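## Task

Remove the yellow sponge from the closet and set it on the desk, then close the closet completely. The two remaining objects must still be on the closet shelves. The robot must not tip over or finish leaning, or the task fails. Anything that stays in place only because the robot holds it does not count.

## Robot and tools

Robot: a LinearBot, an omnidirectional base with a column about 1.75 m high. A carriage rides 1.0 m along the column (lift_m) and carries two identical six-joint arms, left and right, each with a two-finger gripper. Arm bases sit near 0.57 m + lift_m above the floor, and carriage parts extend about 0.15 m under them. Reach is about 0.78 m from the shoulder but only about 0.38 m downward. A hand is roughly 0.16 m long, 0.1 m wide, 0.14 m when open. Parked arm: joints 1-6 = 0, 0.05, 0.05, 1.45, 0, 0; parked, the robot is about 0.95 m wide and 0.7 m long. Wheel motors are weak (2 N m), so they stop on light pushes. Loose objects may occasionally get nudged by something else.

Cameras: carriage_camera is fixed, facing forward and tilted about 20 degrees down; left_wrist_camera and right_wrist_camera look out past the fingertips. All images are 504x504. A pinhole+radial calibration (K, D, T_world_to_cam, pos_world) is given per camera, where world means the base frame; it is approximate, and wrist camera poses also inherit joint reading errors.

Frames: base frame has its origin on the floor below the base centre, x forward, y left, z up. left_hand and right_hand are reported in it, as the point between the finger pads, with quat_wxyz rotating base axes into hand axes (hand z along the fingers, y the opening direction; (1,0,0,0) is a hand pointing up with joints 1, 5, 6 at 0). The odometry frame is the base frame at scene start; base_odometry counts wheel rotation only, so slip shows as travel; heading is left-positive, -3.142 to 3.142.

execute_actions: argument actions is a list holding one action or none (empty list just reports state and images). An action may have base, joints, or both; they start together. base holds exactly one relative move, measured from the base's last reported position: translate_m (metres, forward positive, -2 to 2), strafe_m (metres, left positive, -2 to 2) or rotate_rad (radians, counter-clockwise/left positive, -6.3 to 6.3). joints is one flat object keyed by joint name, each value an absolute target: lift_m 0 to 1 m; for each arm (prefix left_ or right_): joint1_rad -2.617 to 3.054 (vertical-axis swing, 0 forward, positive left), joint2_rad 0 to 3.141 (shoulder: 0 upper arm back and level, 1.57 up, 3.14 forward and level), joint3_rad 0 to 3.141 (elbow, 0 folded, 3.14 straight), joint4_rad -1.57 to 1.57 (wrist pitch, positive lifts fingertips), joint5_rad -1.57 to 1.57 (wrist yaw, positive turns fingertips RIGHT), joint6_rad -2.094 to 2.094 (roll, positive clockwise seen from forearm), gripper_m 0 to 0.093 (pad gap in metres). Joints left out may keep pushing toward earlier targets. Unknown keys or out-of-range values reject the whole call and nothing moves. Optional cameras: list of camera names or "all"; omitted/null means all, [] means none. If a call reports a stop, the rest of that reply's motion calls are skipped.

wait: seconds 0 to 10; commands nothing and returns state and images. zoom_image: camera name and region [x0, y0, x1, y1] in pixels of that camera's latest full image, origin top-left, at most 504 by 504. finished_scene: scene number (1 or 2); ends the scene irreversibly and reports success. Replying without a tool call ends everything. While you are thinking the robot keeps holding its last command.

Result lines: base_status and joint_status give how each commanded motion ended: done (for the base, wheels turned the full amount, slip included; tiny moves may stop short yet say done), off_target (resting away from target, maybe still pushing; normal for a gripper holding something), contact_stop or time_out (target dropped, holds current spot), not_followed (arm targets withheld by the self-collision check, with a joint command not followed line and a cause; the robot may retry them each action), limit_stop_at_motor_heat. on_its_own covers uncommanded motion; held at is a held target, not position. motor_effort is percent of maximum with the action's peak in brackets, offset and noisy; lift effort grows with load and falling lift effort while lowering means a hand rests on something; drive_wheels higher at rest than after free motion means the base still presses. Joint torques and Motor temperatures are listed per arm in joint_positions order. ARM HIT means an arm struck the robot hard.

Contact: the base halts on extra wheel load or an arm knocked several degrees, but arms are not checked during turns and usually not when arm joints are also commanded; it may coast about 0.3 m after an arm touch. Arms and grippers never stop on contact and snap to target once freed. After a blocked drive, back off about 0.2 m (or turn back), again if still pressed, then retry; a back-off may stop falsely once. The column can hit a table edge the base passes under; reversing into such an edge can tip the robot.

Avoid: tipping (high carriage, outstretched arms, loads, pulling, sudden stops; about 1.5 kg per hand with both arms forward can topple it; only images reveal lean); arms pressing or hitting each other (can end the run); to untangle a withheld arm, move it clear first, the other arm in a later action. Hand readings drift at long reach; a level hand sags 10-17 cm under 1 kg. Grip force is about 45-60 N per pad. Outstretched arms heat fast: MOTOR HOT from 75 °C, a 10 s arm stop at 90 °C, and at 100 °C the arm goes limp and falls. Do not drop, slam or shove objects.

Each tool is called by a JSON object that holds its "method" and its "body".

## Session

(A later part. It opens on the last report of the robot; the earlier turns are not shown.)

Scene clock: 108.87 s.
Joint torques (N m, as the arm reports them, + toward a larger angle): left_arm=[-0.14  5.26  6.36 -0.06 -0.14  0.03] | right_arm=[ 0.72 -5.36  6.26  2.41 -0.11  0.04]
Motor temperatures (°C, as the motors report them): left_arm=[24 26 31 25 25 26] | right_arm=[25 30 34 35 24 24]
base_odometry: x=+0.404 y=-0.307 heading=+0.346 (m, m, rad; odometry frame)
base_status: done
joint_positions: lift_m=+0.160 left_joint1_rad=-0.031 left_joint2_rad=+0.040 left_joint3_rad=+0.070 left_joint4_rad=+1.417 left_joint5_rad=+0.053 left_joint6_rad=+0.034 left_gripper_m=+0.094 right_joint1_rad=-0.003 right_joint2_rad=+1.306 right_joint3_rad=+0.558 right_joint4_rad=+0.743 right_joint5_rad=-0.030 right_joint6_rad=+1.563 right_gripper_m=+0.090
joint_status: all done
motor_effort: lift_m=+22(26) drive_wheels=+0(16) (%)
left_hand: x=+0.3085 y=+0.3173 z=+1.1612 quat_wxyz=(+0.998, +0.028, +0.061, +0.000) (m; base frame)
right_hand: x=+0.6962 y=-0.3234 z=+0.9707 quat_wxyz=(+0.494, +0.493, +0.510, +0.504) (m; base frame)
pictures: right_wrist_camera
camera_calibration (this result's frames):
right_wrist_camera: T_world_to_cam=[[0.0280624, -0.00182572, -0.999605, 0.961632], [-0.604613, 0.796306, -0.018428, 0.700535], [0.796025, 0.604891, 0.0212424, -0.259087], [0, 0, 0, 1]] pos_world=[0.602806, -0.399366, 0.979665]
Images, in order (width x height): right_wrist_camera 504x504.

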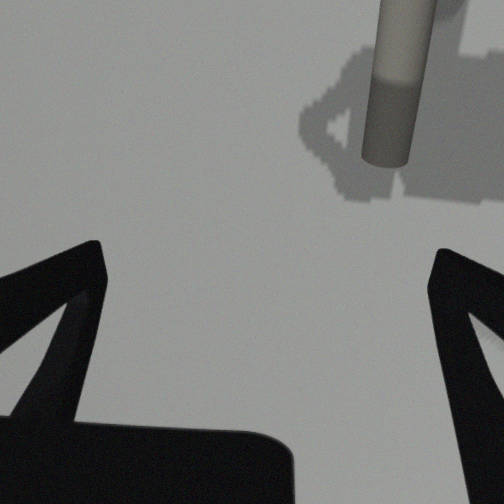

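{"method": "execute_actions", "body": {"actions": [{"joints":{"lift_m":0.122}}], "cameras": []}}

{"method": "execute_actions", "body": {"actions": [{"base":{"translate_m":0.12}}], "cameras": ["right_wrist_camera"]}}

{"method": "execute_actions", "body": {"actions": [{"joints":{"right_gripper_m":0.0}}], "cameras": []}}

{"method": "execute_actions", "body": {"actions": [{"joints":{"lift_m":0.0,"right_joint6_rad":1.0,"right_joint4_rad":0.6}}], "cameras": ["carriage_camera","right_wrist_camera"]}}

{"method": "execute_actions", "body": {"actions": [{"base":{"translate_m":-0.06},"joints":{"right_joint6_rad":1.0}}], "cameras": ["carriage_camera","right_wrist_camera"]}}

Scene clock: 114.70 s.
Joint torques (N m, as the arm reports them, + toward a larger angle): left_arm=[-0.23  5.25  6.48 -0.08 -0.12  0.04] | right_arm=[ 0.78 -5.3   6.45  2.4  -0.1   0.03]
Motor temperatures (°C, as the motors report them): left_arm=[24 26 31 25 25 26] | right_arm=[25 30 34 36 24 24]
base_odometry: x=+0.404 y=-0.307 heading=+0.346 (m, m, rad; odometry frame)
base_status: not commanded
joint_positions: lift_m=+0.122 left_joint1_rad=-0.031 left_joint2_rad=+0.040 left_joint3_rad=+0.070 left_joint4_rad=+1.417 left_joint5_rad=+0.053 left_joint6_rad=+0.034 left_gripper_m=+0.094 right_joint1_rad=-0.003 right_joint2_rad=+1.306 right_joint3_rad=+0.556 right_joint4_rad=+0.743 right_joint5_rad=-0.030 right_joint6_rad=+1.564 right_gripper_m=+0.090
joint_status: all done
motor_effort: lift_m=+16(18) drive_wheels=+3(1) (%)
left_hand: x=+0.3084 y=+0.3173 z=+1.1239 quat_wxyz=(+0.998, +0.028, +0.061, +0.000) (m; base frame)
right_hand: x=+0.6960 y=-0.3234 z=+0.9324 quat_wxyz=(+0.493, +0.493, +0.510, +0.503) (m; base frame)
pictures: none
No camera images: the call's "cameras" was empty. Leave "cameras" out to get every camera's image.

Scene clock: 116.43 s.
Joint torques (N m, as the arm reports them, + toward a larger angle): left_arm=[-0.27  5.32  6.43 -0.07 -0.11  0.06] | right_arm=[ 0.76 -1.69 10.13  2.19 -0.04  0.02]
Motor temperatures (°C, as the motors report them): left_arm=[24 26 31 25 25 26] | right_arm=[25 30 34 36 24 24]
base_odometry: x=+0.516 y=-0.266 heading=+0.347 (m, m, rad; odometry frame)
base_status: done
joint_positions: lift_m=+0.122 left_joint1_rad=-0.031 left_joint2_rad=+0.040 left_joint3_rad=+0.070 left_joint4_rad=+1.416 left_joint5_rad=+0.053 left_joint6_rad=+0.034 left_gripper_m=+0.094 right_joint1_rad=-0.003 right_joint2_rad=+1.262 right_joint3_rad=+0.507 right_joint4_rad=+0.762 right_joint5_rad=-0.036 right_joint6_rad=+1.564 right_gripper_m=+0.090
joint_status: not commanded
motor_effort: lift_m=+16(16) drive_wheels=+18(27) (%)
left_hand: x=+0.3086 y=+0.3173 z=+1.1239 quat_wxyz=(+0.998, +0.028, +0.061, +0.000) (m; base frame)
right_hand: x=+0.6841 y=-0.3223 z=+0.9315 quat_wxyz=(+0.495, +0.488, +0.508, +0.508) (m; base frame)
pictures: right_wrist_camera
camera_calibration (this result's frames):
right_wrist_camera: T_world_to_cam=[[0.0398798, -0.00126917, -0.999204, 0.914508], [-0.609506, 0.792376, -0.0253328, 0.700101], [0.791778, 0.610031, 0.0308262, -0.253693], [0, 0, 0, 1]] pos_world=[0.591114, -0.398823, 0.939335]
Images, in order (width x height): right_wrist_camera 504x504.

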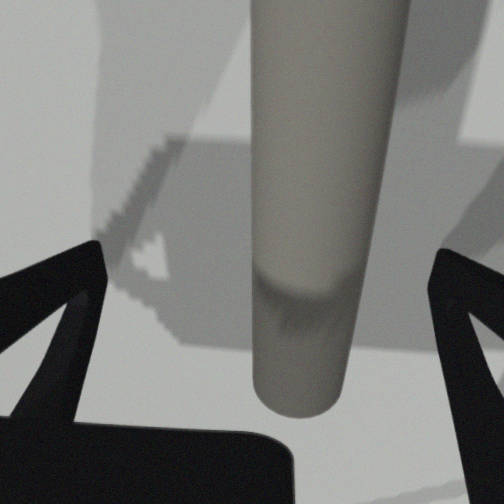

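Scene clock: 117.13 s.
Joint torques (N m, as the arm reports them, + toward a larger angle): left_arm=[-0.15  5.3   6.5  -0.08 -0.13  0.01] | right_arm=[ 0.75 -1.73 10.32  2.4  -0.06 -0.01]
Motor temperatures (°C, as the motors report them): left_arm=[24 26 31 25 25 26] | right_arm=[25 30 34 36 24 24]
base_odometry: x=+0.516 y=-0.266 heading=+0.347 (m, m, rad; odometry frame)
base_status: not commanded
joint_positions: lift_m=+0.122 left_joint1_rad=-0.031 left_joint2_rad=+0.040 left_joint3_rad=+0.070 left_joint4_rad=+1.416 left_joint5_rad=+0.053 left_joint6_rad=+0.034 left_gripper_m=+0.094 right_joint1_rad=-0.003 right_joint2_rad=+1.262 right_joint3_rad=+0.503 right_joint4_rad=+0.742 right_joint5_rad=-0.036 right_joint6_rad=+1.568 right_gripper_m=+0.013
joint_status: right_gripper_m off_target (ended at +0.013, target +0.000)
motor_effort: lift_m=+16(16) drive_wheels=+16(16) (%)
left_hand: x=+0.3087 y=+0.3173 z=+1.1238 quat_wxyz=(+0.998, +0.028, +0.062, +0.000) (m; base frame)
right_hand: x=+0.6836 y=-0.3222 z=+0.9249 quat_wxyz=(+0.488, +0.495, +0.513, +0.504) (m; base frame)
pictures: none
No camera images: the call's "cameras" was empty. Leave "cameras" out to get every camera's image.

Scene clock: 118.30 s.
Joint torques (N m, as the arm reports them, + toward a larger angle): left_arm=[-0.19  5.38  6.42 -0.07 -0.12  0.04] | right_arm=[ 0.81  1.63  0.47 -1.22  0.07 -1.87]
Motor temperatures (°C, as the motors report them): left_arm=[24 26 31 25 25 26] | right_arm=[25 30 34 36 24 24]
base_odometry: x=+0.517 y=-0.266 heading=+0.347 (m, m, rad; odometry frame)
base_status: not commanded
joint_positions: lift_m=+0.001 left_joint1_rad=-0.031 left_joint2_rad=+0.040 left_joint3_rad=+0.070 left_joint4_rad=+1.416 left_joint5_rad=+0.053 left_joint6_rad=+0.034 left_gripper_m=+0.094 right_joint1_rad=-0.003 right_joint2_rad=+1.218 right_joint3_rad=+0.643 right_joint4_rad=+0.894 right_joint5_rad=-0.046 right_joint6_rad=+1.171 right_gripper_m=+0.017
joint_status: right_joint4_rad off_target (ended at +0.894, target +0.600); right_joint6_rad off_target (ended at +1.172, target +1.000); the others done
motor_effort: lift_m=+13(13) drive_wheels=-7(20) (%)
left_hand: x=+0.3086 y=+0.3173 z=+1.0022 quat_wxyz=(+0.998, +0.028, +0.061, +0.000) (m; base frame)
right_hand: x=+0.6794 y=-0.3205 z=+0.9226 quat_wxyz=(+0.668, +0.309, +0.498, +0.458) (m; base frame)
pictures: carriage_camera, right_wrist_camera
camera_calibration (this result's frames):
carriage_camera: T_world_to_cam=[[-0.0566734, -0.998231, 0.0179793, -0.00652415], [-0.346026, 0.00274677, -0.938221, 0.992291], [0.936512, -0.0593935, -0.34557, 0.14614], [0, 0, 0, 1]] pos_world=[0.206127, -0.000558424, 0.981608]
right_wrist_camera: T_world_to_cam=[[0.335826, -0.383239, -0.860435, 0.454295], [-0.480019, 0.716333, -0.506407, 1.02711], [0.810433, 0.58309, 0.0566012, -0.295784], [0, 0, 0, 1]] pos_world=[0.58018, -0.389179, 0.927767]
Images, in order (width x height): carriage_camera 504x504, right_wrist_camera 504x504.

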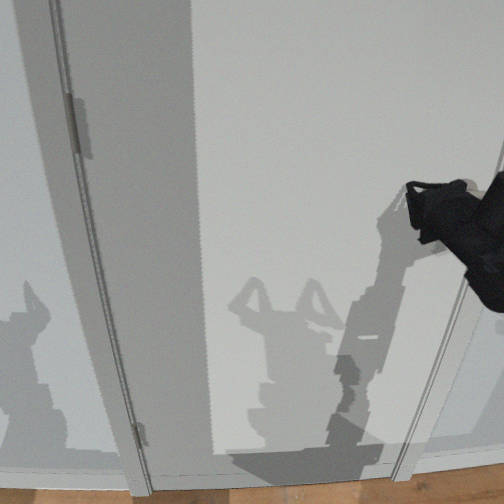

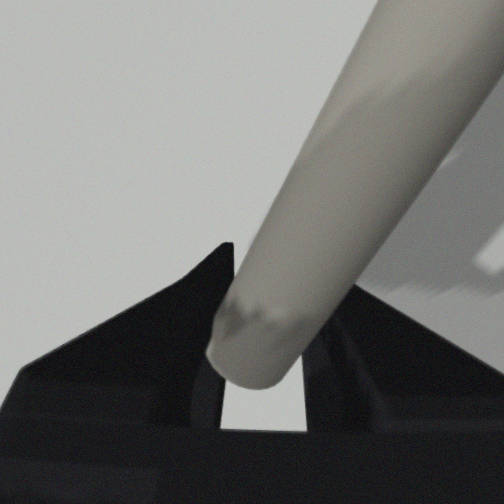

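Scene clock: 119.67 s.
Joint torques (N m, as the arm reports them, + toward a larger angle): left_arm=[-0.3   5.33  6.46 -0.09 -0.1   0.02] | right_arm=[-0.27 -4.29  7.23  2.17  0.04 -0.11]
Motor temperatures (°C, as the motors report them): left_arm=[24 26 31 25 25 26] | right_arm=[25 30 34 36 24 24]
base_odometry: x=+0.460 y=-0.287 heading=+0.346 (m, m, rad; odometry frame)
base_status: done
joint_positions: lift_m=+0.000 left_joint1_rad=-0.031 left_joint2_rad=+0.040 left_joint3_rad=+0.070 left_joint4_rad=+1.417 left_joint5_rad=+0.053 left_joint6_rad=+0.034 left_gripper_m=+0.094 right_joint1_rad=+0.009 right_joint2_rad=+1.294 right_joint3_rad=+0.547 right_joint4_rad=+0.617 right_joint5_rad=-0.044 right_joint6_rad=+1.008 right_gripper_m=+0.000
joint_status: all done
on_its_own: right_joint4_rad moved -0.277 to your old target +0.600; right_gripper_m moved -0.017 to your old target +0.000
motor_effort: lift_m=+15(15) drive_wheels=+5(58) (%)
left_hand: x=+0.3083 y=+0.3173 z=+1.0020 quat_wxyz=(+0.998, +0.028, +0.061, +0.000) (m; base frame)
right_hand: x=+0.6910 y=-0.3159 z=+0.7802 quat_wxyz=(+0.568, +0.347, +0.667, +0.336) (m; base frame)
pictures: carriage_camera, right_wrist_camera
camera_calibration (this result's frames):
carriage_camera: T_world_to_cam=[[-0.0566734, -0.998231, 0.0179793, -0.00651939], [-0.346026, 0.00274677, -0.938221, 0.992043], [0.936512, -0.0593935, -0.34557, 0.146049], [0, 0, 0, 1]] pos_world=[0.206127, -0.000558424, 0.981343]
right_wrist_camera: T_world_to_cam=[[-0.0497139, -0.527856, -0.847878, 0.540541], [-0.671141, 0.646351, -0.363042, 0.95532], [0.739661, 0.550997, -0.386398, 0.0845128], [0, 0, 0, 1]] pos_world=[0.605516, -0.378711, 0.83779]
Images, in order (width x height): carriage_camera 504x504, right_wrist_camera 504x504.

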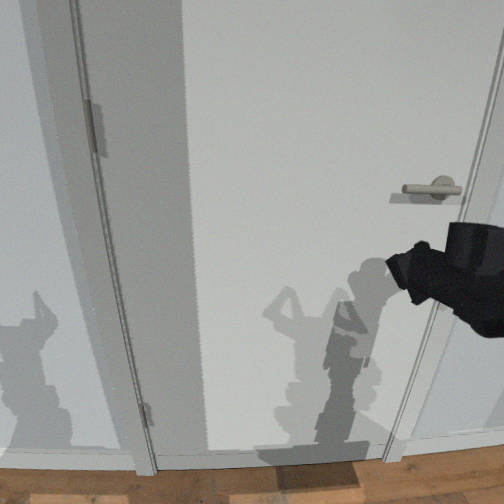

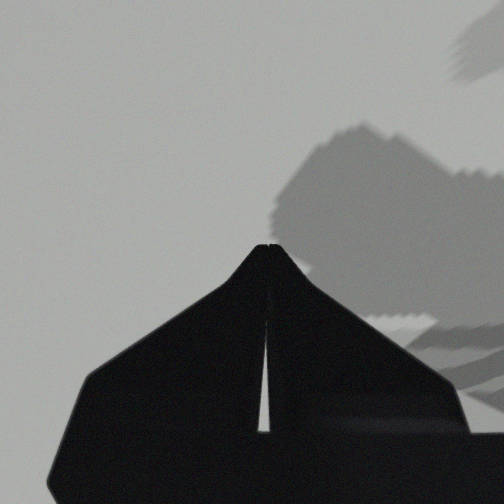

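{"method": "execute_actions", "body": {"actions": [{"base":{"translate_m":-0.1},"joints":{"lift_m":0.12,"right_joint3_rad":0.55,"right_joint4_rad":0.75,"right_joint5_rad":1.5,"right_joint6_rad":0.0,"right_gripper_m":0.09}}]}}

Scene clock: 132.00 s.
Joint torques (N m, as the arm reports them, + toward a larger angle): left_arm=[-0.25  5.27  6.41 -0.1  -0.13  0.03] | right_arm=[-0.29 -3.79  6.58  1.59  0.02 -0.03]
Motor temperatures (°C, as the motors report them): left_arm=[24 26 31 25 25 26] | right_arm=[25 29 35 36 24 23]
base_odometry: x=+0.366 y=-0.321 heading=+0.346 (m, m, rad; odometry frame)
base_status: done
joint_positions: lift_m=+0.120 left_joint1_rad=-0.031 left_joint2_rad=+0.040 left_joint3_rad=+0.070 left_joint4_rad=+1.416 left_joint5_rad=+0.052 left_joint6_rad=+0.034 left_gripper_m=+0.094 right_joint1_rad=+0.009 right_joint2_rad=+1.294 right_joint3_rad=+0.547 right_joint4_rad=+0.746 right_joint5_rad=+1.494 right_joint6_rad=+0.007 right_gripper_m=+0.090
joint_status: all done
motor_effort: lift_m=+22(26) drive_wheels=-5(32) (%)
left_hand: x=+0.3086 y=+0.3173 z=+1.1212 quat_wxyz=(+0.998, +0.028, +0.061, +0.000) (m; base frame)
right_hand: x=+0.5363 y=-0.4963 z=+0.9312 quat_wxyz=(+0.523, +0.480, +0.520, -0.476) (m; base frame)
pictures: carriage_camera, left_wrist_camera, right_wrist_camera
camera_calibration (this result's frames):
carriage_camera: T_world_to_cam=[[-0.0566734, -0.998231, 0.0179793, -0.00866256], [-0.346026, 0.00274677, -0.938221, 1.10388], [0.936512, -0.0593935, -0.34557, 0.187241], [0, 0, 0, 1]] pos_world=[0.206127, -0.000558424, 1.10054]
left_wrist_camera: T_world_to_cam=[[0.0614721, -0.995016, -0.0785131, 0.390245], [0.697869, 0.0990857, -0.709338, 0.542381], [0.713583, -0.0111874, 0.700482, -0.87929], [0, 0, 0, 1]] pos_world=[0.224946, 0.324721, 1.0313]
right_wrist_camera: T_world_to_cam=[[-0.992882, -0.118595, -0.0109921, 0.495266], [-0.0603, 0.580123, -0.812293, 1.08077], [0.10271, -0.805849, -0.583145, 0.208114], [0, 0, 0, 1]] pos_world=[0.535536, -0.400535, 1.00471]
Images, in order (width x height): carriage_camera 504x504, left_wrist_camera 504x504, right_wrist_camera 504x504.

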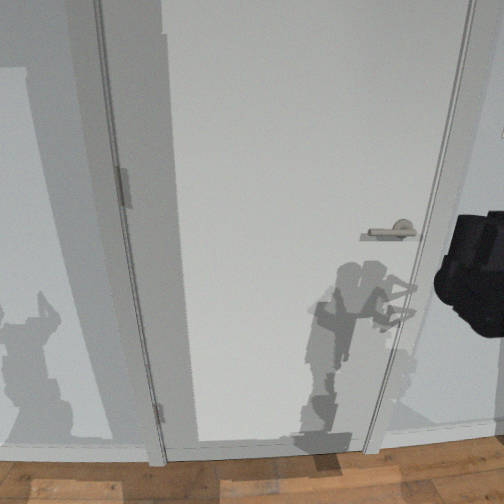

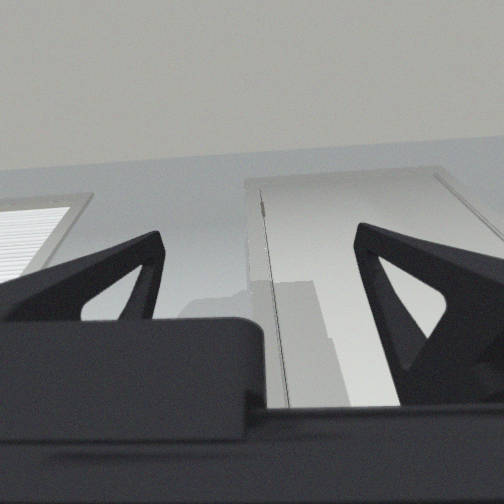

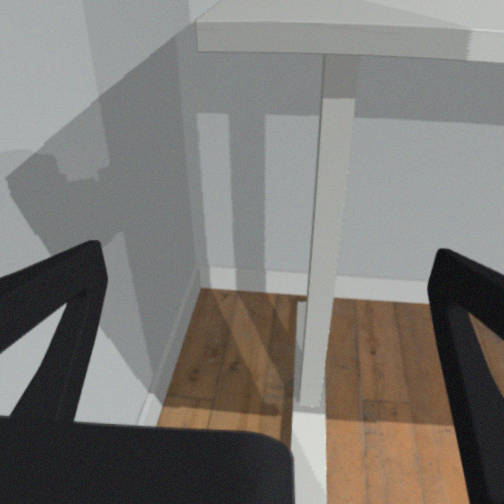

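{"method": "execute_actions", "body": {"actions": [{"base":{"strafe_m":0.3}}], "cameras": []}}

{"method": "execute_actions", "body": {"actions": [{"base":{"translate_m":0.25}}], "cameras": ["carriage_camera","right_wrist_camera"]}}

Scene clock: 140.90 s.
Joint torques (N m, as the arm reports them, + toward a larger angle): left_arm=[-0.26  5.24  6.43 -0.07 -0.12  0.04] | right_arm=[-0.25 -3.72  6.65  1.6   0.02 -0.04]
Motor temperatures (°C, as the motors report them): left_arm=[24 27 31 25 25 26] | right_arm=[25 29 35 35 24 23]
base_odometry: x=+0.264 y=-0.038 heading=+0.347 (m, m, rad; odometry frame)
base_status: done
joint_positions: lift_m=+0.120 left_joint1_rad=-0.031 left_joint2_rad=+0.040 left_joint3_rad=+0.070 left_joint4_rad=+1.416 left_joint5_rad=+0.052 left_joint6_rad=+0.034 left_gripper_m=+0.094 right_joint1_rad=+0.009 right_joint2_rad=+1.294 right_joint3_rad=+0.547 right_joint4_rad=+0.746 right_joint5_rad=+1.494 right_joint6_rad=+0.007 right_gripper_m=+0.090
joint_status: not commanded
motor_effort: lift_m=+22(22) drive_wheels=-6(23) (%)
left_hand: x=+0.3086 y=+0.3173 z=+1.1212 quat_wxyz=(+0.998, +0.028, +0.061, +0.000) (m; base frame)
right_hand: x=+0.5363 y=-0.4963 z=+0.9312 quat_wxyz=(+0.523, +0.480, +0.520, -0.476) (m; base frame)
pictures: none
No camera images: the call's "cameras" was empty. Leave "cameras" out to get every camera's image.

Scene clock: 143.30 s.
Joint torques (N m, as the arm reports them, + toward a larger angle): left_arm=[-0.26  5.23  6.43 -0.1  -0.12  0.01] | right_arm=[-0.13 -3.67  6.6   1.55 -0.38  0.09]
Motor temperatures (°C, as the motors report them): left_arm=[24 27 31 25 25 26] | right_arm=[25 29 35 35 24 23]
base_odometry: x=+0.499 y=+0.047 heading=+0.348 (m, m, rad; odometry frame)
base_status: done
joint_positions: lift_m=+0.120 left_joint1_rad=-0.031 left_joint2_rad=+0.040 left_joint3_rad=+0.070 left_joint4_rad=+1.417 left_joint5_rad=+0.052 left_joint6_rad=+0.034 left_gripper_m=+0.094 right_joint1_rad=+0.009 right_joint2_rad=+1.294 right_joint3_rad=+0.547 right_joint4_rad=+0.746 right_joint5_rad=+1.535 right_joint6_rad=-0.005 right_gripper_m=+0.090
joint_status: not commanded
motor_effort: lift_m=+22(22) drive_wheels=-8(25) (%)
left_hand: x=+0.3083 y=+0.3173 z=+1.1212 quat_wxyz=(+0.998, +0.028, +0.061, +0.000) (m; base frame)
right_hand: x=+0.5292 y=-0.4967 z=+0.9312 quat_wxyz=(+0.510, +0.487, +0.512, -0.490) (m; base frame)
pictures: carriage_camera, right_wrist_camera
camera_calibration (this result's frames):
carriage_camera: T_world_to_cam=[[-0.0566734, -0.998231, 0.0179793, -0.00866256], [-0.346026, 0.00274677, -0.938221, 1.10388], [0.936512, -0.0593935, -0.34557, 0.187241], [0, 0, 0, 1]] pos_world=[0.206127, -0.000558424, 1.10054]
right_wrist_camera: T_world_to_cam=[[-0.996984, -0.0776028, 0.000448424, 0.500075], [-0.0456412, 0.581672, -0.812142, 1.07349], [0.0627637, -0.809713, -0.58346, 0.22798], [0, 0, 0, 1]] pos_world=[0.533254, -0.401012, 1.00462]
Images, in order (width x height): carriage_camera 504x504, right_wrist_camera 504x504.

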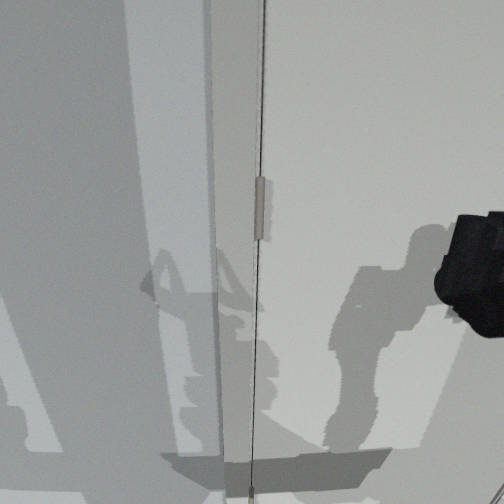

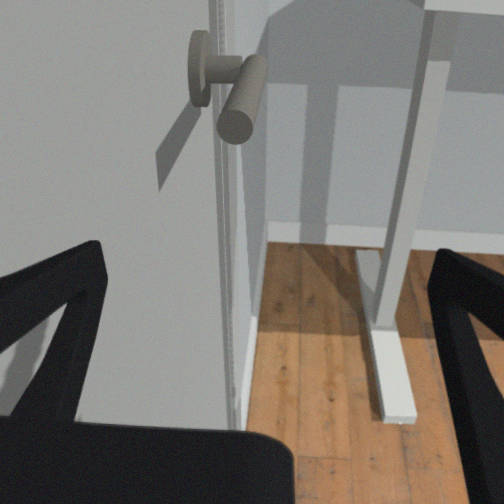

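{"method": "execute_actions", "body": {"actions": [{"base":{"strafe_m":-0.11},"joints":{"right_joint5_rad":1.5}}], "cameras": ["right_wrist_camera"]}}

{"method": "execute_actions", "body": {"actions": [{"joints":{"right_gripper_m":0.0}}], "cameras": ["right_wrist_camera"]}}

{"method": "execute_actions", "body": {"actions": [{"joints":{"lift_m":0.03}}], "cameras": ["right_wrist_camera"]}}

{"method": "execute_actions", "body": {"actions": [{"base":{"translate_m":-0.1},"joints":{"right_joint5_rad":1.5}}], "cameras": ["carriage_camera","right_wrist_camera"]}}

Scene clock: 152.73 s.
Joint torques (N m, as the arm reports them, + toward a larger angle): left_arm=[-0.15  5.28  6.45 -0.08 -0.12  0.03] | right_arm=[-0.16 -3.74  6.59  1.58 -0.43  0.11]
Motor temperatures (°C, as the motors report them): left_arm=[24 27 32 25 25 26] | right_arm=[25 29 35 35 24 23]
base_odometry: x=+0.537 y=-0.056 heading=+0.349 (m, m, rad; odometry frame)
base_status: done
joint_positions: lift_m=+0.120 left_joint1_rad=-0.031 left_joint2_rad=+0.040 left_joint3_rad=+0.070 left_joint4_rad=+1.418 left_joint5_rad=+0.052 left_joint6_rad=+0.034 left_gripper_m=+0.094 right_joint1_rad=+0.008 right_joint2_rad=+1.294 right_joint3_rad=+0.547 right_joint4_rad=+0.745 right_joint5_rad=+1.539 right_joint6_rad=-0.007 right_gripper_m=+0.090
joint_status: right_joint5_rad off_target (ended at +1.539, target +1.500)
motor_effort: lift_m=+22(22) drive_wheels=-4(29) (%)
left_hand: x=+0.3082 y=+0.3173 z=+1.1212 quat_wxyz=(+0.998, +0.028, +0.061, +0.000) (m; base frame)
right_hand: x=+0.5284 y=-0.4970 z=+0.9311 quat_wxyz=(+0.508, +0.488, +0.512, -0.492) (m; base frame)
pictures: right_wrist_camera
camera_calibration (this result's frames):
right_wrist_camera: T_world_to_cam=[[-0.997323, -0.073038, 0.00349819, 0.498884], [-0.0454547, 0.581782, -0.812073, 1.07345], [0.057277, -0.810058, -0.583545, 0.230641], [0, 0, 0, 1]] pos_world=[0.533131, -0.401242, 1.00456]
Images, in order (width x height): right_wrist_camera 504x504.

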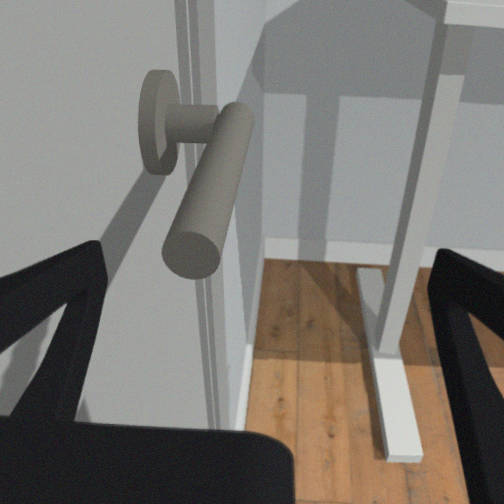

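Scene clock: 153.43 s.
Joint torques (N m, as the arm reports them, + toward a larger angle): left_arm=[-0.26  5.36  6.49 -0.08 -0.13  0.03] | right_arm=[-0.16 -3.75  6.6   1.6  -0.15  0.11]
Motor temperatures (°C, as the motors report them): left_arm=[24 27 32 25 25 26] | right_arm=[25 29 35 35 24 23]
base_odometry: x=+0.537 y=-0.056 heading=+0.349 (m, m, rad; odometry frame)
base_status: not commanded
joint_positions: lift_m=+0.120 left_joint1_rad=-0.031 left_joint2_rad=+0.040 left_joint3_rad=+0.070 left_joint4_rad=+1.418 left_joint5_rad=+0.052 left_joint6_rad=+0.034 left_gripper_m=+0.094 right_joint1_rad=+0.008 right_joint2_rad=+1.294 right_joint3_rad=+0.547 right_joint4_rad=+0.745 right_joint5_rad=+1.508 right_joint6_rad=-0.007 right_gripper_m=+0.000
joint_status: all done
on_its_own: right_joint5_rad moved -0.030 to your old target +1.500
motor_effort: lift_m=+22(22) drive_wheels=-5(6) (%)
left_hand: x=+0.3082 y=+0.3173 z=+1.1212 quat_wxyz=(+0.998, +0.028, +0.061, +0.000) (m; base frame)
right_hand: x=+0.5336 y=-0.4967 z=+0.9311 quat_wxyz=(+0.515, +0.480, +0.519, -0.484) (m; base frame)
pictures: right_wrist_camera
camera_calibration (this result's frames):
right_wrist_camera: T_world_to_cam=[[-0.994671, -0.103056, 0.00311438, 0.488096], [-0.0626559, 0.580196, -0.812063, 1.08189], [0.0818813, -0.80793, -0.583561, 0.218519], [0, 0, 0, 1]] pos_world=[0.535389, -0.400859, 1.00456]
Images, in order (width x height): right_wrist_camera 504x504.

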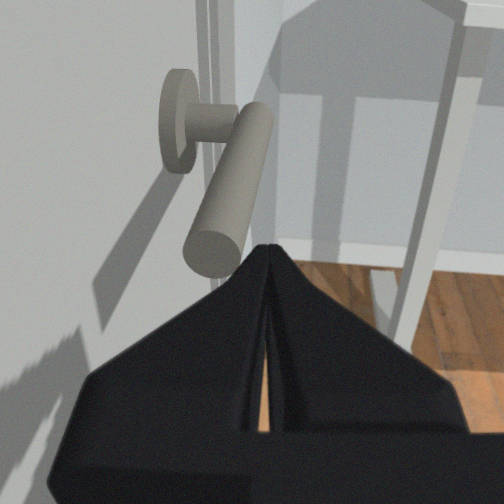

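Scene clock: 154.33 s.
Joint torques (N m, as the arm reports them, + toward a larger angle): left_arm=[-0.14  5.34  6.49 -0.1  -0.13  0.04] | right_arm=[-0.21 -3.75  6.53  1.61 -0.09  0.1 ]
Motor temperatures (°C, as the motors report them): left_arm=[24 27 32 25 25 26] | right_arm=[25 29 35 35 24 23]
base_odometry: x=+0.537 y=-0.056 heading=+0.349 (m, m, rad; odometry frame)
base_status: not commanded
joint_positions: lift_m=+0.030 left_joint1_rad=-0.031 left_joint2_rad=+0.040 left_joint3_rad=+0.070 left_joint4_rad=+1.417 left_joint5_rad=+0.053 left_joint6_rad=+0.034 left_gripper_m=+0.094 right_joint1_rad=+0.008 right_joint2_rad=+1.294 right_joint3_rad=+0.547 right_joint4_rad=+0.747 right_joint5_rad=+1.506 right_joint6_rad=-0.006 right_gripper_m=+0.000
joint_status: all done
motor_effort: lift_m=+16(16) drive_wheels=-4(5) (%)
left_hand: x=+0.3083 y=+0.3173 z=+1.0319 quat_wxyz=(+0.998, +0.028, +0.061, +0.000) (m; base frame)
right_hand: x=+0.5340 y=-0.4966 z=+0.8419 quat_wxyz=(+0.517, +0.480, +0.519, -0.483) (m; base frame)
pictures: right_wrist_camera
camera_calibration (this result's frames):
right_wrist_camera: T_world_to_cam=[[-0.994396, -0.105712, 0.00121257, 0.488968], [-0.0626577, 0.580083, -0.812144, 1.00949], [0.0851501, -0.807669, -0.583455, 0.164756], [0, 0, 0, 1]] pos_world=[0.535451, -0.400827, 0.915382]
Images, in order (width x height): right_wrist_camera 504x504.

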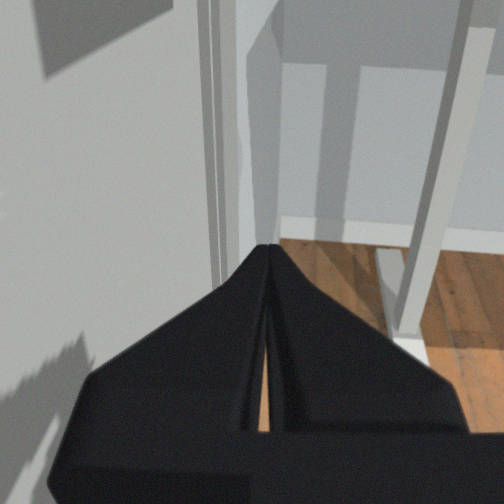

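Scene clock: 156.00 s.
Joint torques (N m, as the arm reports them, + toward a larger angle): left_arm=[-0.18  5.32  6.37 -0.09 -0.13  0.05] | right_arm=[-0.14 -3.82  6.63  1.59 -0.11  0.1 ]
Motor temperatures (°C, as the motors report them): left_arm=[24 27 32 25 25 26] | right_arm=[25 29 35 35 24 23]
base_odometry: x=+0.443 y=-0.091 heading=+0.348 (m, m, rad; odometry frame)
base_status: done
joint_positions: lift_m=+0.030 left_joint1_rad=-0.031 left_joint2_rad=+0.040 left_joint3_rad=+0.070 left_joint4_rad=+1.417 left_joint5_rad=+0.053 left_joint6_rad=+0.034 left_gripper_m=+0.094 right_joint1_rad=+0.008 right_joint2_rad=+1.294 right_joint3_rad=+0.547 right_joint4_rad=+0.747 right_joint5_rad=+1.505 right_joint6_rad=-0.006 right_gripper_m=+0.000
joint_status: all done
motor_effort: lift_m=+16(16) drive_wheels=-4(22) (%)
left_hand: x=+0.3084 y=+0.3173 z=+1.0319 quat_wxyz=(+0.998, +0.028, +0.061, +0.000) (m; base frame)
right_hand: x=+0.5341 y=-0.4966 z=+0.8419 quat_wxyz=(+0.517, +0.480, +0.520, -0.483) (m; base frame)
pictures: carriage_camera, right_wrist_camera
camera_calibration (this result's frames):
carriage_camera: T_world_to_cam=[[-0.0566734, -0.998231, 0.0179793, -0.00705725], [-0.346026, 0.00274677, -0.938221, 1.02011], [0.936512, -0.0593935, -0.34557, 0.156387], [0, 0, 0, 1]] pos_world=[0.206127, -0.000558424, 1.01126]
right_wrist_camera: T_world_to_cam=[[-0.994356, -0.106092, 0.00121257, 0.488824], [-0.062879, 0.580059, -0.812144, 1.00959], [0.0854582, -0.807636, -0.583455, 0.164606], [0, 0, 0, 1]] pos_world=[0.53548, -0.400822, 0.915382]
Images, in order (width x height): carriage_camera 504x504, right_wrist_camera 504x504.

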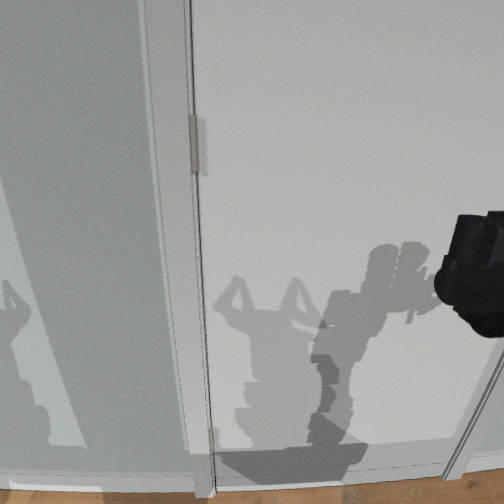

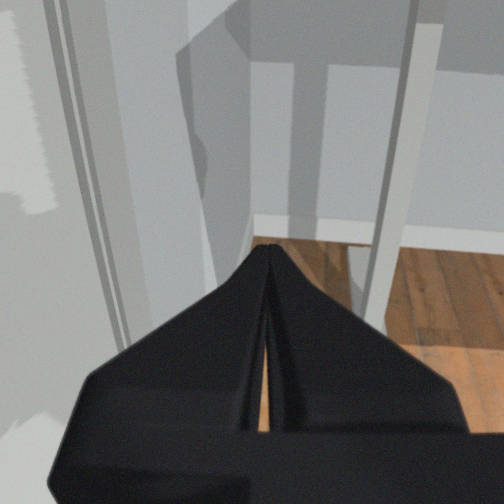

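{"method": "execute_actions", "body": {"actions": [{"base":{"strafe_m":-0.06},"joints":{"lift_m":0.12,"right_gripper_m":0.07}}], "cameras": []}}

{"method": "execute_actions", "body": {"actions": [{"base":{"translate_m":0.0}, "joints":{"lift_m":0.2}}], "cameras": []}}

{"method": "execute_actions", "body": {"actions": [{"base":{"translate_m":0.09}}], "cameras": ["right_wrist_camera"]}}

Scene clock: 163.00 s.
Joint torques (N m, as the arm reports them, + toward a larger angle): left_arm=[-0.17  5.35  6.43 -0.07 -0.13  0.04] | right_arm=[-0.1  -3.72  6.59  1.57 -0.09  0.1 ]
Motor temperatures (°C, as the motors report them): left_arm=[24 27 32 25 25 26] | right_arm=[25 28 35 35 24 23]
base_odometry: x=+0.463 y=-0.147 heading=+0.348 (m, m, rad; odometry frame)
base_status: done
joint_positions: lift_m=+0.120 left_joint1_rad=-0.031 left_joint2_rad=+0.040 left_joint3_rad=+0.070 left_joint4_rad=+1.417 left_joint5_rad=+0.052 left_joint6_rad=+0.034 left_gripper_m=+0.094 right_joint1_rad=+0.008 right_joint2_rad=+1.294 right_joint3_rad=+0.547 right_joint4_rad=+0.748 right_joint5_rad=+1.505 right_joint6_rad=-0.006 right_gripper_m=+0.070
joint_status: all done
motor_effort: lift_m=+22(27) drive_wheels=-5(22) (%)
left_hand: x=+0.3084 y=+0.3173 z=+1.1211 quat_wxyz=(+0.998, +0.028, +0.061, +0.000) (m; base frame)
right_hand: x=+0.5342 y=-0.4966 z=+0.9313 quat_wxyz=(+0.517, +0.480, +0.519, -0.482) (m; base frame)
pictures: none
No camera images: the call's "cameras" was empty. Leave "cameras" out to get every camera's image.

Scene clock: 163.87 s.
Joint torques (N m, as the arm reports them, + toward a larger angle): left_arm=[-0.27  5.24  6.45 -0.09 -0.11  0.05] | right_arm=[-0.16 -3.63  6.5   1.6  -0.08  0.1 ]
Motor temperatures (°C, as the motors report them): left_arm=[24 27 32 25 25 26] | right_arm=[25 28 35 35 24 23]
base_odometry: x=+0.463 y=-0.147 heading=+0.348 (m, m, rad; odometry frame)
base_status: done
joint_positions: lift_m=+0.200 left_joint1_rad=-0.031 left_joint2_rad=+0.040 left_joint3_rad=+0.070 left_joint4_rad=+1.417 left_joint5_rad=+0.052 left_joint6_rad=+0.034 left_gripper_m=+0.094 right_joint1_rad=+0.008 right_joint2_rad=+1.294 right_joint3_rad=+0.547 right_joint4_rad=+0.748 right_joint5_rad=+1.504 right_joint6_rad=-0.006 right_gripper_m=+0.070
joint_status: all done
motor_effort: lift_m=+22(26) drive_wheels=-3(3) (%)
left_hand: x=+0.3084 y=+0.3173 z=+1.2011 quat_wxyz=(+0.998, +0.028, +0.061, +0.000) (m; base frame)
right_hand: x=+0.5343 y=-0.4966 z=+1.0113 quat_wxyz=(+0.517, +0.480, +0.519, -0.482) (m; base frame)
pictures: none
No camera images: the call's "cameras" was empty. Leave "cameras" out to get every camera's image.

Scene clock: 165.47 s.
Joint torques (N m, as the arm reports them, + toward a larger angle): left_arm=[-0.22  5.31  6.39 -0.1  -0.14  0.04] | right_arm=[-0.13 -3.72  6.62  1.57 -0.09  0.09]
Motor temperatures (°C, as the motors report them): left_arm=[24 27 32 25 25 26] | right_arm=[25 28 35 35 24 23]
base_odometry: x=+0.548 y=-0.117 heading=+0.347 (m, m, rad; odometry frame)
base_status: done
joint_positions: lift_m=+0.200 left_joint1_rad=-0.031 left_joint2_rad=+0.040 left_joint3_rad=+0.070 left_joint4_rad=+1.417 left_joint5_rad=+0.052 left_joint6_rad=+0.034 left_gripper_m=+0.094 right_joint1_rad=+0.008 right_joint2_rad=+1.294 right_joint3_rad=+0.547 right_joint4_rad=+0.748 right_joint5_rad=+1.504 right_joint6_rad=-0.006 right_gripper_m=+0.070
joint_status: not commanded
motor_effort: lift_m=+22(22) drive_wheels=-11(30) (%)
left_hand: x=+0.3084 y=+0.3173 z=+1.2011 quat_wxyz=(+0.998, +0.028, +0.061, +0.000) (m; base frame)
right_hand: x=+0.5343 y=-0.4966 z=+1.0113 quat_wxyz=(+0.517, +0.480, +0.519, -0.482) (m; base frame)
pictures: right_wrist_camera
camera_calibration (this result's frames):
right_wrist_camera: T_world_to_cam=[[-0.994234, -0.107229, -0.000687122, 0.490106], [-0.0619945, 0.58002, -0.81224, 1.14674], [0.0874946, -0.807514, -0.583323, 0.262246], [0, 0, 0, 1]] pos_world=[0.535426, -0.400808, 1.08473]
Images, in order (width x height): right_wrist_camera 504x504.

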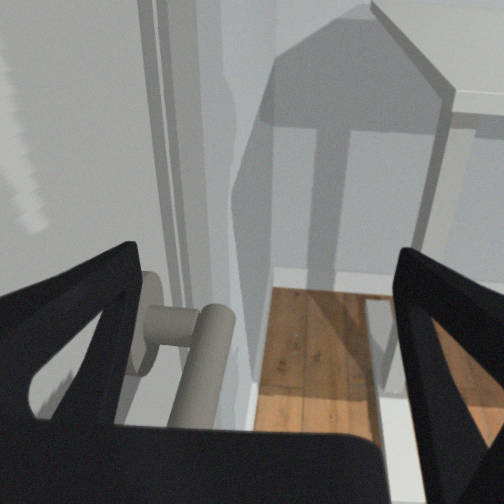

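{"method": "execute_actions", "body": {"actions": [{"joints":{"lift_m":0.125}}], "cameras": ["right_wrist_camera"]}}

{"method": "execute_actions", "body": {"actions": [{"joints":{"right_gripper_m":0.0}}], "cameras": []}}

{"method": "execute_actions", "body": {"actions": [{"joints":{"lift_m":0.02}}], "cameras": ["right_wrist_camera"]}}

{"method": "execute_actions", "body": {"actions": [{"base":{"translate_m":-0.1},"joints":{"right_joint5_rad":1.5}}], "cameras": ["carriage_camera","right_wrist_camera"]}}

Scene clock: 171.63 s.
Joint torques (N m, as the arm reports them, + toward a larger angle): left_arm=[-0.19  5.33  6.45 -0.08 -0.13  0.03] | right_arm=[-0.19 -3.81  6.12  1.34  0.22 -0.07]
Motor temperatures (°C, as the motors report them): left_arm=[24 27 32 25 25 26] | right_arm=[25 28 35 35 24 23]
base_odometry: x=+0.548 y=-0.117 heading=+0.347 (m, m, rad; odometry frame)
base_status: not commanded
joint_positions: lift_m=+0.125 left_joint1_rad=-0.031 left_joint2_rad=+0.040 left_joint3_rad=+0.070 left_joint4_rad=+1.417 left_joint5_rad=+0.052 left_joint6_rad=+0.034 left_gripper_m=+0.094 right_joint1_rad=+0.008 right_joint2_rad=+1.294 right_joint3_rad=+0.554 right_joint4_rad=+0.771 right_joint5_rad=+1.473 right_joint6_rad=+0.009 right_gripper_m=+0.070
joint_status: all done
motor_effort: lift_m=+16(17) drive_wheels=-6(8) (%)
left_hand: x=+0.3084 y=+0.3173 z=+1.1269 quat_wxyz=(+0.998, +0.028, +0.061, +0.000) (m; base frame)
right_hand: x=+0.5406 y=-0.4961 z=+0.9414 quat_wxyz=(+0.536, +0.482, +0.516, -0.463) (m; base frame)
pictures: right_wrist_camera
camera_calibration (this result's frames):
right_wrist_camera: T_world_to_cam=[[-0.989337, -0.138633, -0.044656, 0.519496], [-0.0444178, 0.579182, -0.813987, 1.08178], [0.138709, -0.803324, -0.579163, 0.191801], [0, 0, 0, 1]] pos_world=[0.535402, -0.400448, 1.01484]
Images, in order (width x height): right_wrist_camera 504x504.

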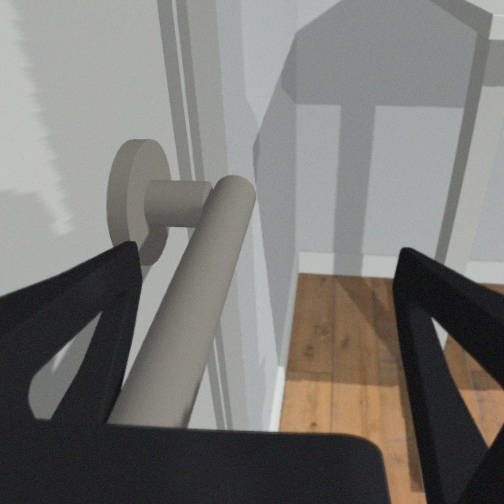

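Scene clock: 172.30 s.
Joint torques (N m, as the arm reports them, + toward a larger angle): left_arm=[-0.22  5.28  6.41 -0.08 -0.12  0.04] | right_arm=[-0.33 -5.56  4.83  1.42  1.46 -0.18]
Motor temperatures (°C, as the motors report them): left_arm=[24 27 32 25 25 26] | right_arm=[25 28 35 34 24 23]
base_odometry: x=+0.548 y=-0.117 heading=+0.347 (m, m, rad; odometry frame)
base_status: not commanded
joint_positions: lift_m=+0.125 left_joint1_rad=-0.031 left_joint2_rad=+0.040 left_joint3_rad=+0.070 left_joint4_rad=+1.417 left_joint5_rad=+0.052 left_joint6_rad=+0.034 left_gripper_m=+0.094 right_joint1_rad=+0.009 right_joint2_rad=+1.314 right_joint3_rad=+0.574 right_joint4_rad=+0.772 right_joint5_rad=+1.347 right_joint6_rad=+0.020 right_gripper_m=+0.018
joint_status: right_gripper_m off_target (ended at +0.018, target +0.000)
motor_effort: lift_m=+16(16) drive_wheels=-15(13) (%)
left_hand: x=+0.3084 y=+0.3173 z=+1.1269 quat_wxyz=(+0.998, +0.028, +0.061, +0.000) (m; base frame)
right_hand: x=+0.5670 y=-0.4922 z=+0.9433 quat_wxyz=(+0.568, +0.451, +0.541, -0.426) (m; base frame)
pictures: none
No camera images: the call's "cameras" was empty. Leave "cameras" out to get every camera's image.

Scene clock: 173.27 s.
Joint torques (N m, as the arm reports them, + toward a larger angle): left_arm=[-0.2   5.36  6.49 -0.09 -0.12  0.03] | right_arm=[ 0.57  1.14 -3.72 -2.25  2.02 -0.16]
Motor temperatures (°C, as the motors report them): left_arm=[24 27 32 25 25 26] | right_arm=[25 28 35 35 24 23]
base_odometry: x=+0.548 y=-0.117 heading=+0.347 (m, m, rad; odometry frame)
base_status: not commanded
joint_positions: lift_m=+0.021 left_joint1_rad=-0.031 left_joint2_rad=+0.040 left_joint3_rad=+0.070 left_joint4_rad=+1.417 left_joint5_rad=+0.052 left_joint6_rad=+0.034 left_gripper_m=+0.094 right_joint1_rad=+0.000 right_joint2_rad=+1.231 right_joint3_rad=+0.694 right_joint4_rad=+1.063 right_joint5_rad=+1.264 right_joint6_rad=+0.014 right_gripper_m=+0.017
joint_status: all done
motor_effort: lift_m=+11(13) drive_wheels=-14(17) (%)
left_hand: x=+0.3084 y=+0.3173 z=+1.0225 quat_wxyz=(+0.998, +0.028, +0.061, +0.000) (m; base frame)
right_hand: x=+0.5611 y=-0.4912 z=+0.9394 quat_wxyz=(+0.701, +0.515, +0.399, -0.290) (m; base frame)
pictures: right_wrist_camera
camera_calibration (this result's frames):
right_wrist_camera: T_world_to_cam=[[-0.805615, -0.332889, -0.490071, 0.760333], [0.25302, 0.554644, -0.792686, 0.879255], [0.535692, -0.762597, -0.362602, -0.214428], [0, 0, 0, 1]] pos_world=[0.504933, -0.398089, 0.991838]
Images, in order (width x height): right_wrist_camera 504x504.

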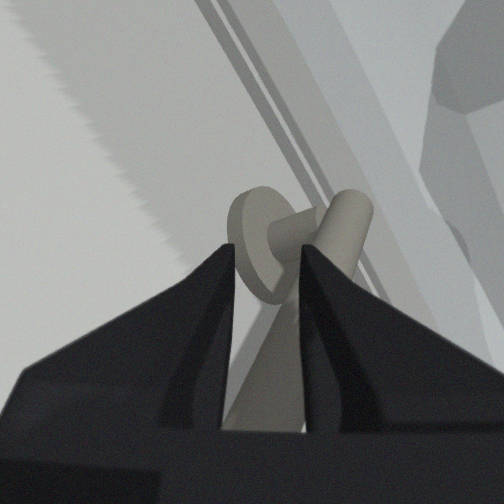

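Scene clock: 174.80 s.
Joint torques (N m, as the arm reports them, + toward a larger angle): left_arm=[-0.21  5.29  6.44 -0.07 -0.1   0.05] | right_arm=[-0.23 -4.77  6.33  1.43  0.02 -0.05]
Motor temperatures (°C, as the motors report them): left_arm=[24 27 32 25 25 26] | right_arm=[25 28 35 35 25 23]
base_odometry: x=+0.454 y=-0.151 heading=+0.347 (m, m, rad; odometry frame)
base_status: done
joint_positions: lift_m=+0.020 left_joint1_rad=-0.031 left_joint2_rad=+0.040 left_joint3_rad=+0.070 left_joint4_rad=+1.416 left_joint5_rad=+0.052 left_joint6_rad=+0.034 left_gripper_m=+0.094 right_joint1_rad=+0.009 right_joint2_rad=+1.306 right_joint3_rad=+0.551 right_joint4_rad=+0.766 right_joint5_rad=+1.492 right_joint6_rad=+0.008 right_gripper_m=+0.000
joint_status: all done
on_its_own: right_gripper_m moved -0.017 to your old target +0.000
motor_effort: lift_m=+15(15) drive_wheels=-2(38) (%)
left_hand: x=+0.3087 y=+0.3173 z=+1.0219 quat_wxyz=(+0.998, +0.028, +0.062, +0.000) (m; base frame)
right_hand: x=+0.5384 y=-0.4962 z=+0.8319 quat_wxyz=(+0.526, +0.482, +0.517, -0.473) (m; base frame)
pictures: carriage_camera, right_wrist_camera
camera_calibration (this result's frames):
carriage_camera: T_world_to_cam=[[-0.0566734, -0.998231, 0.0179793, -0.00687864], [-0.346026, 0.00274677, -0.938221, 1.01079], [0.936512, -0.0593935, -0.34557, 0.152954], [0, 0, 0, 1]] pos_world=[0.206127, -0.000558424, 1.00132]
right_wrist_camera: T_world_to_cam=[[-0.992537, -0.119728, -0.0231269, 0.505675], [-0.0510473, 0.580194, -0.812877, 0.995813], [0.110742, -0.80563, -0.581976, 0.144865], [0, 0, 0, 1]] pos_world=[0.536693, -0.400514, 0.905476]
Images, in order (width x height): carriage_camera 504x504, right_wrist_camera 504x504.

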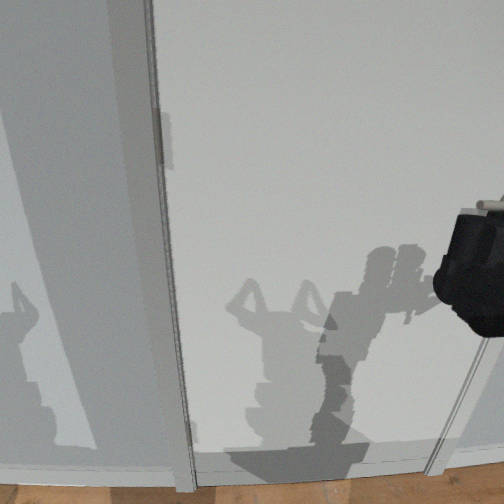

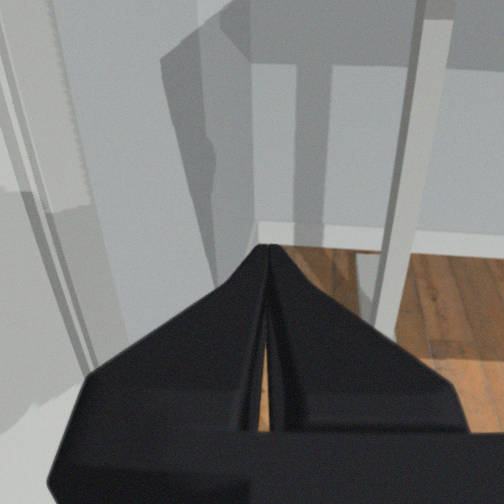

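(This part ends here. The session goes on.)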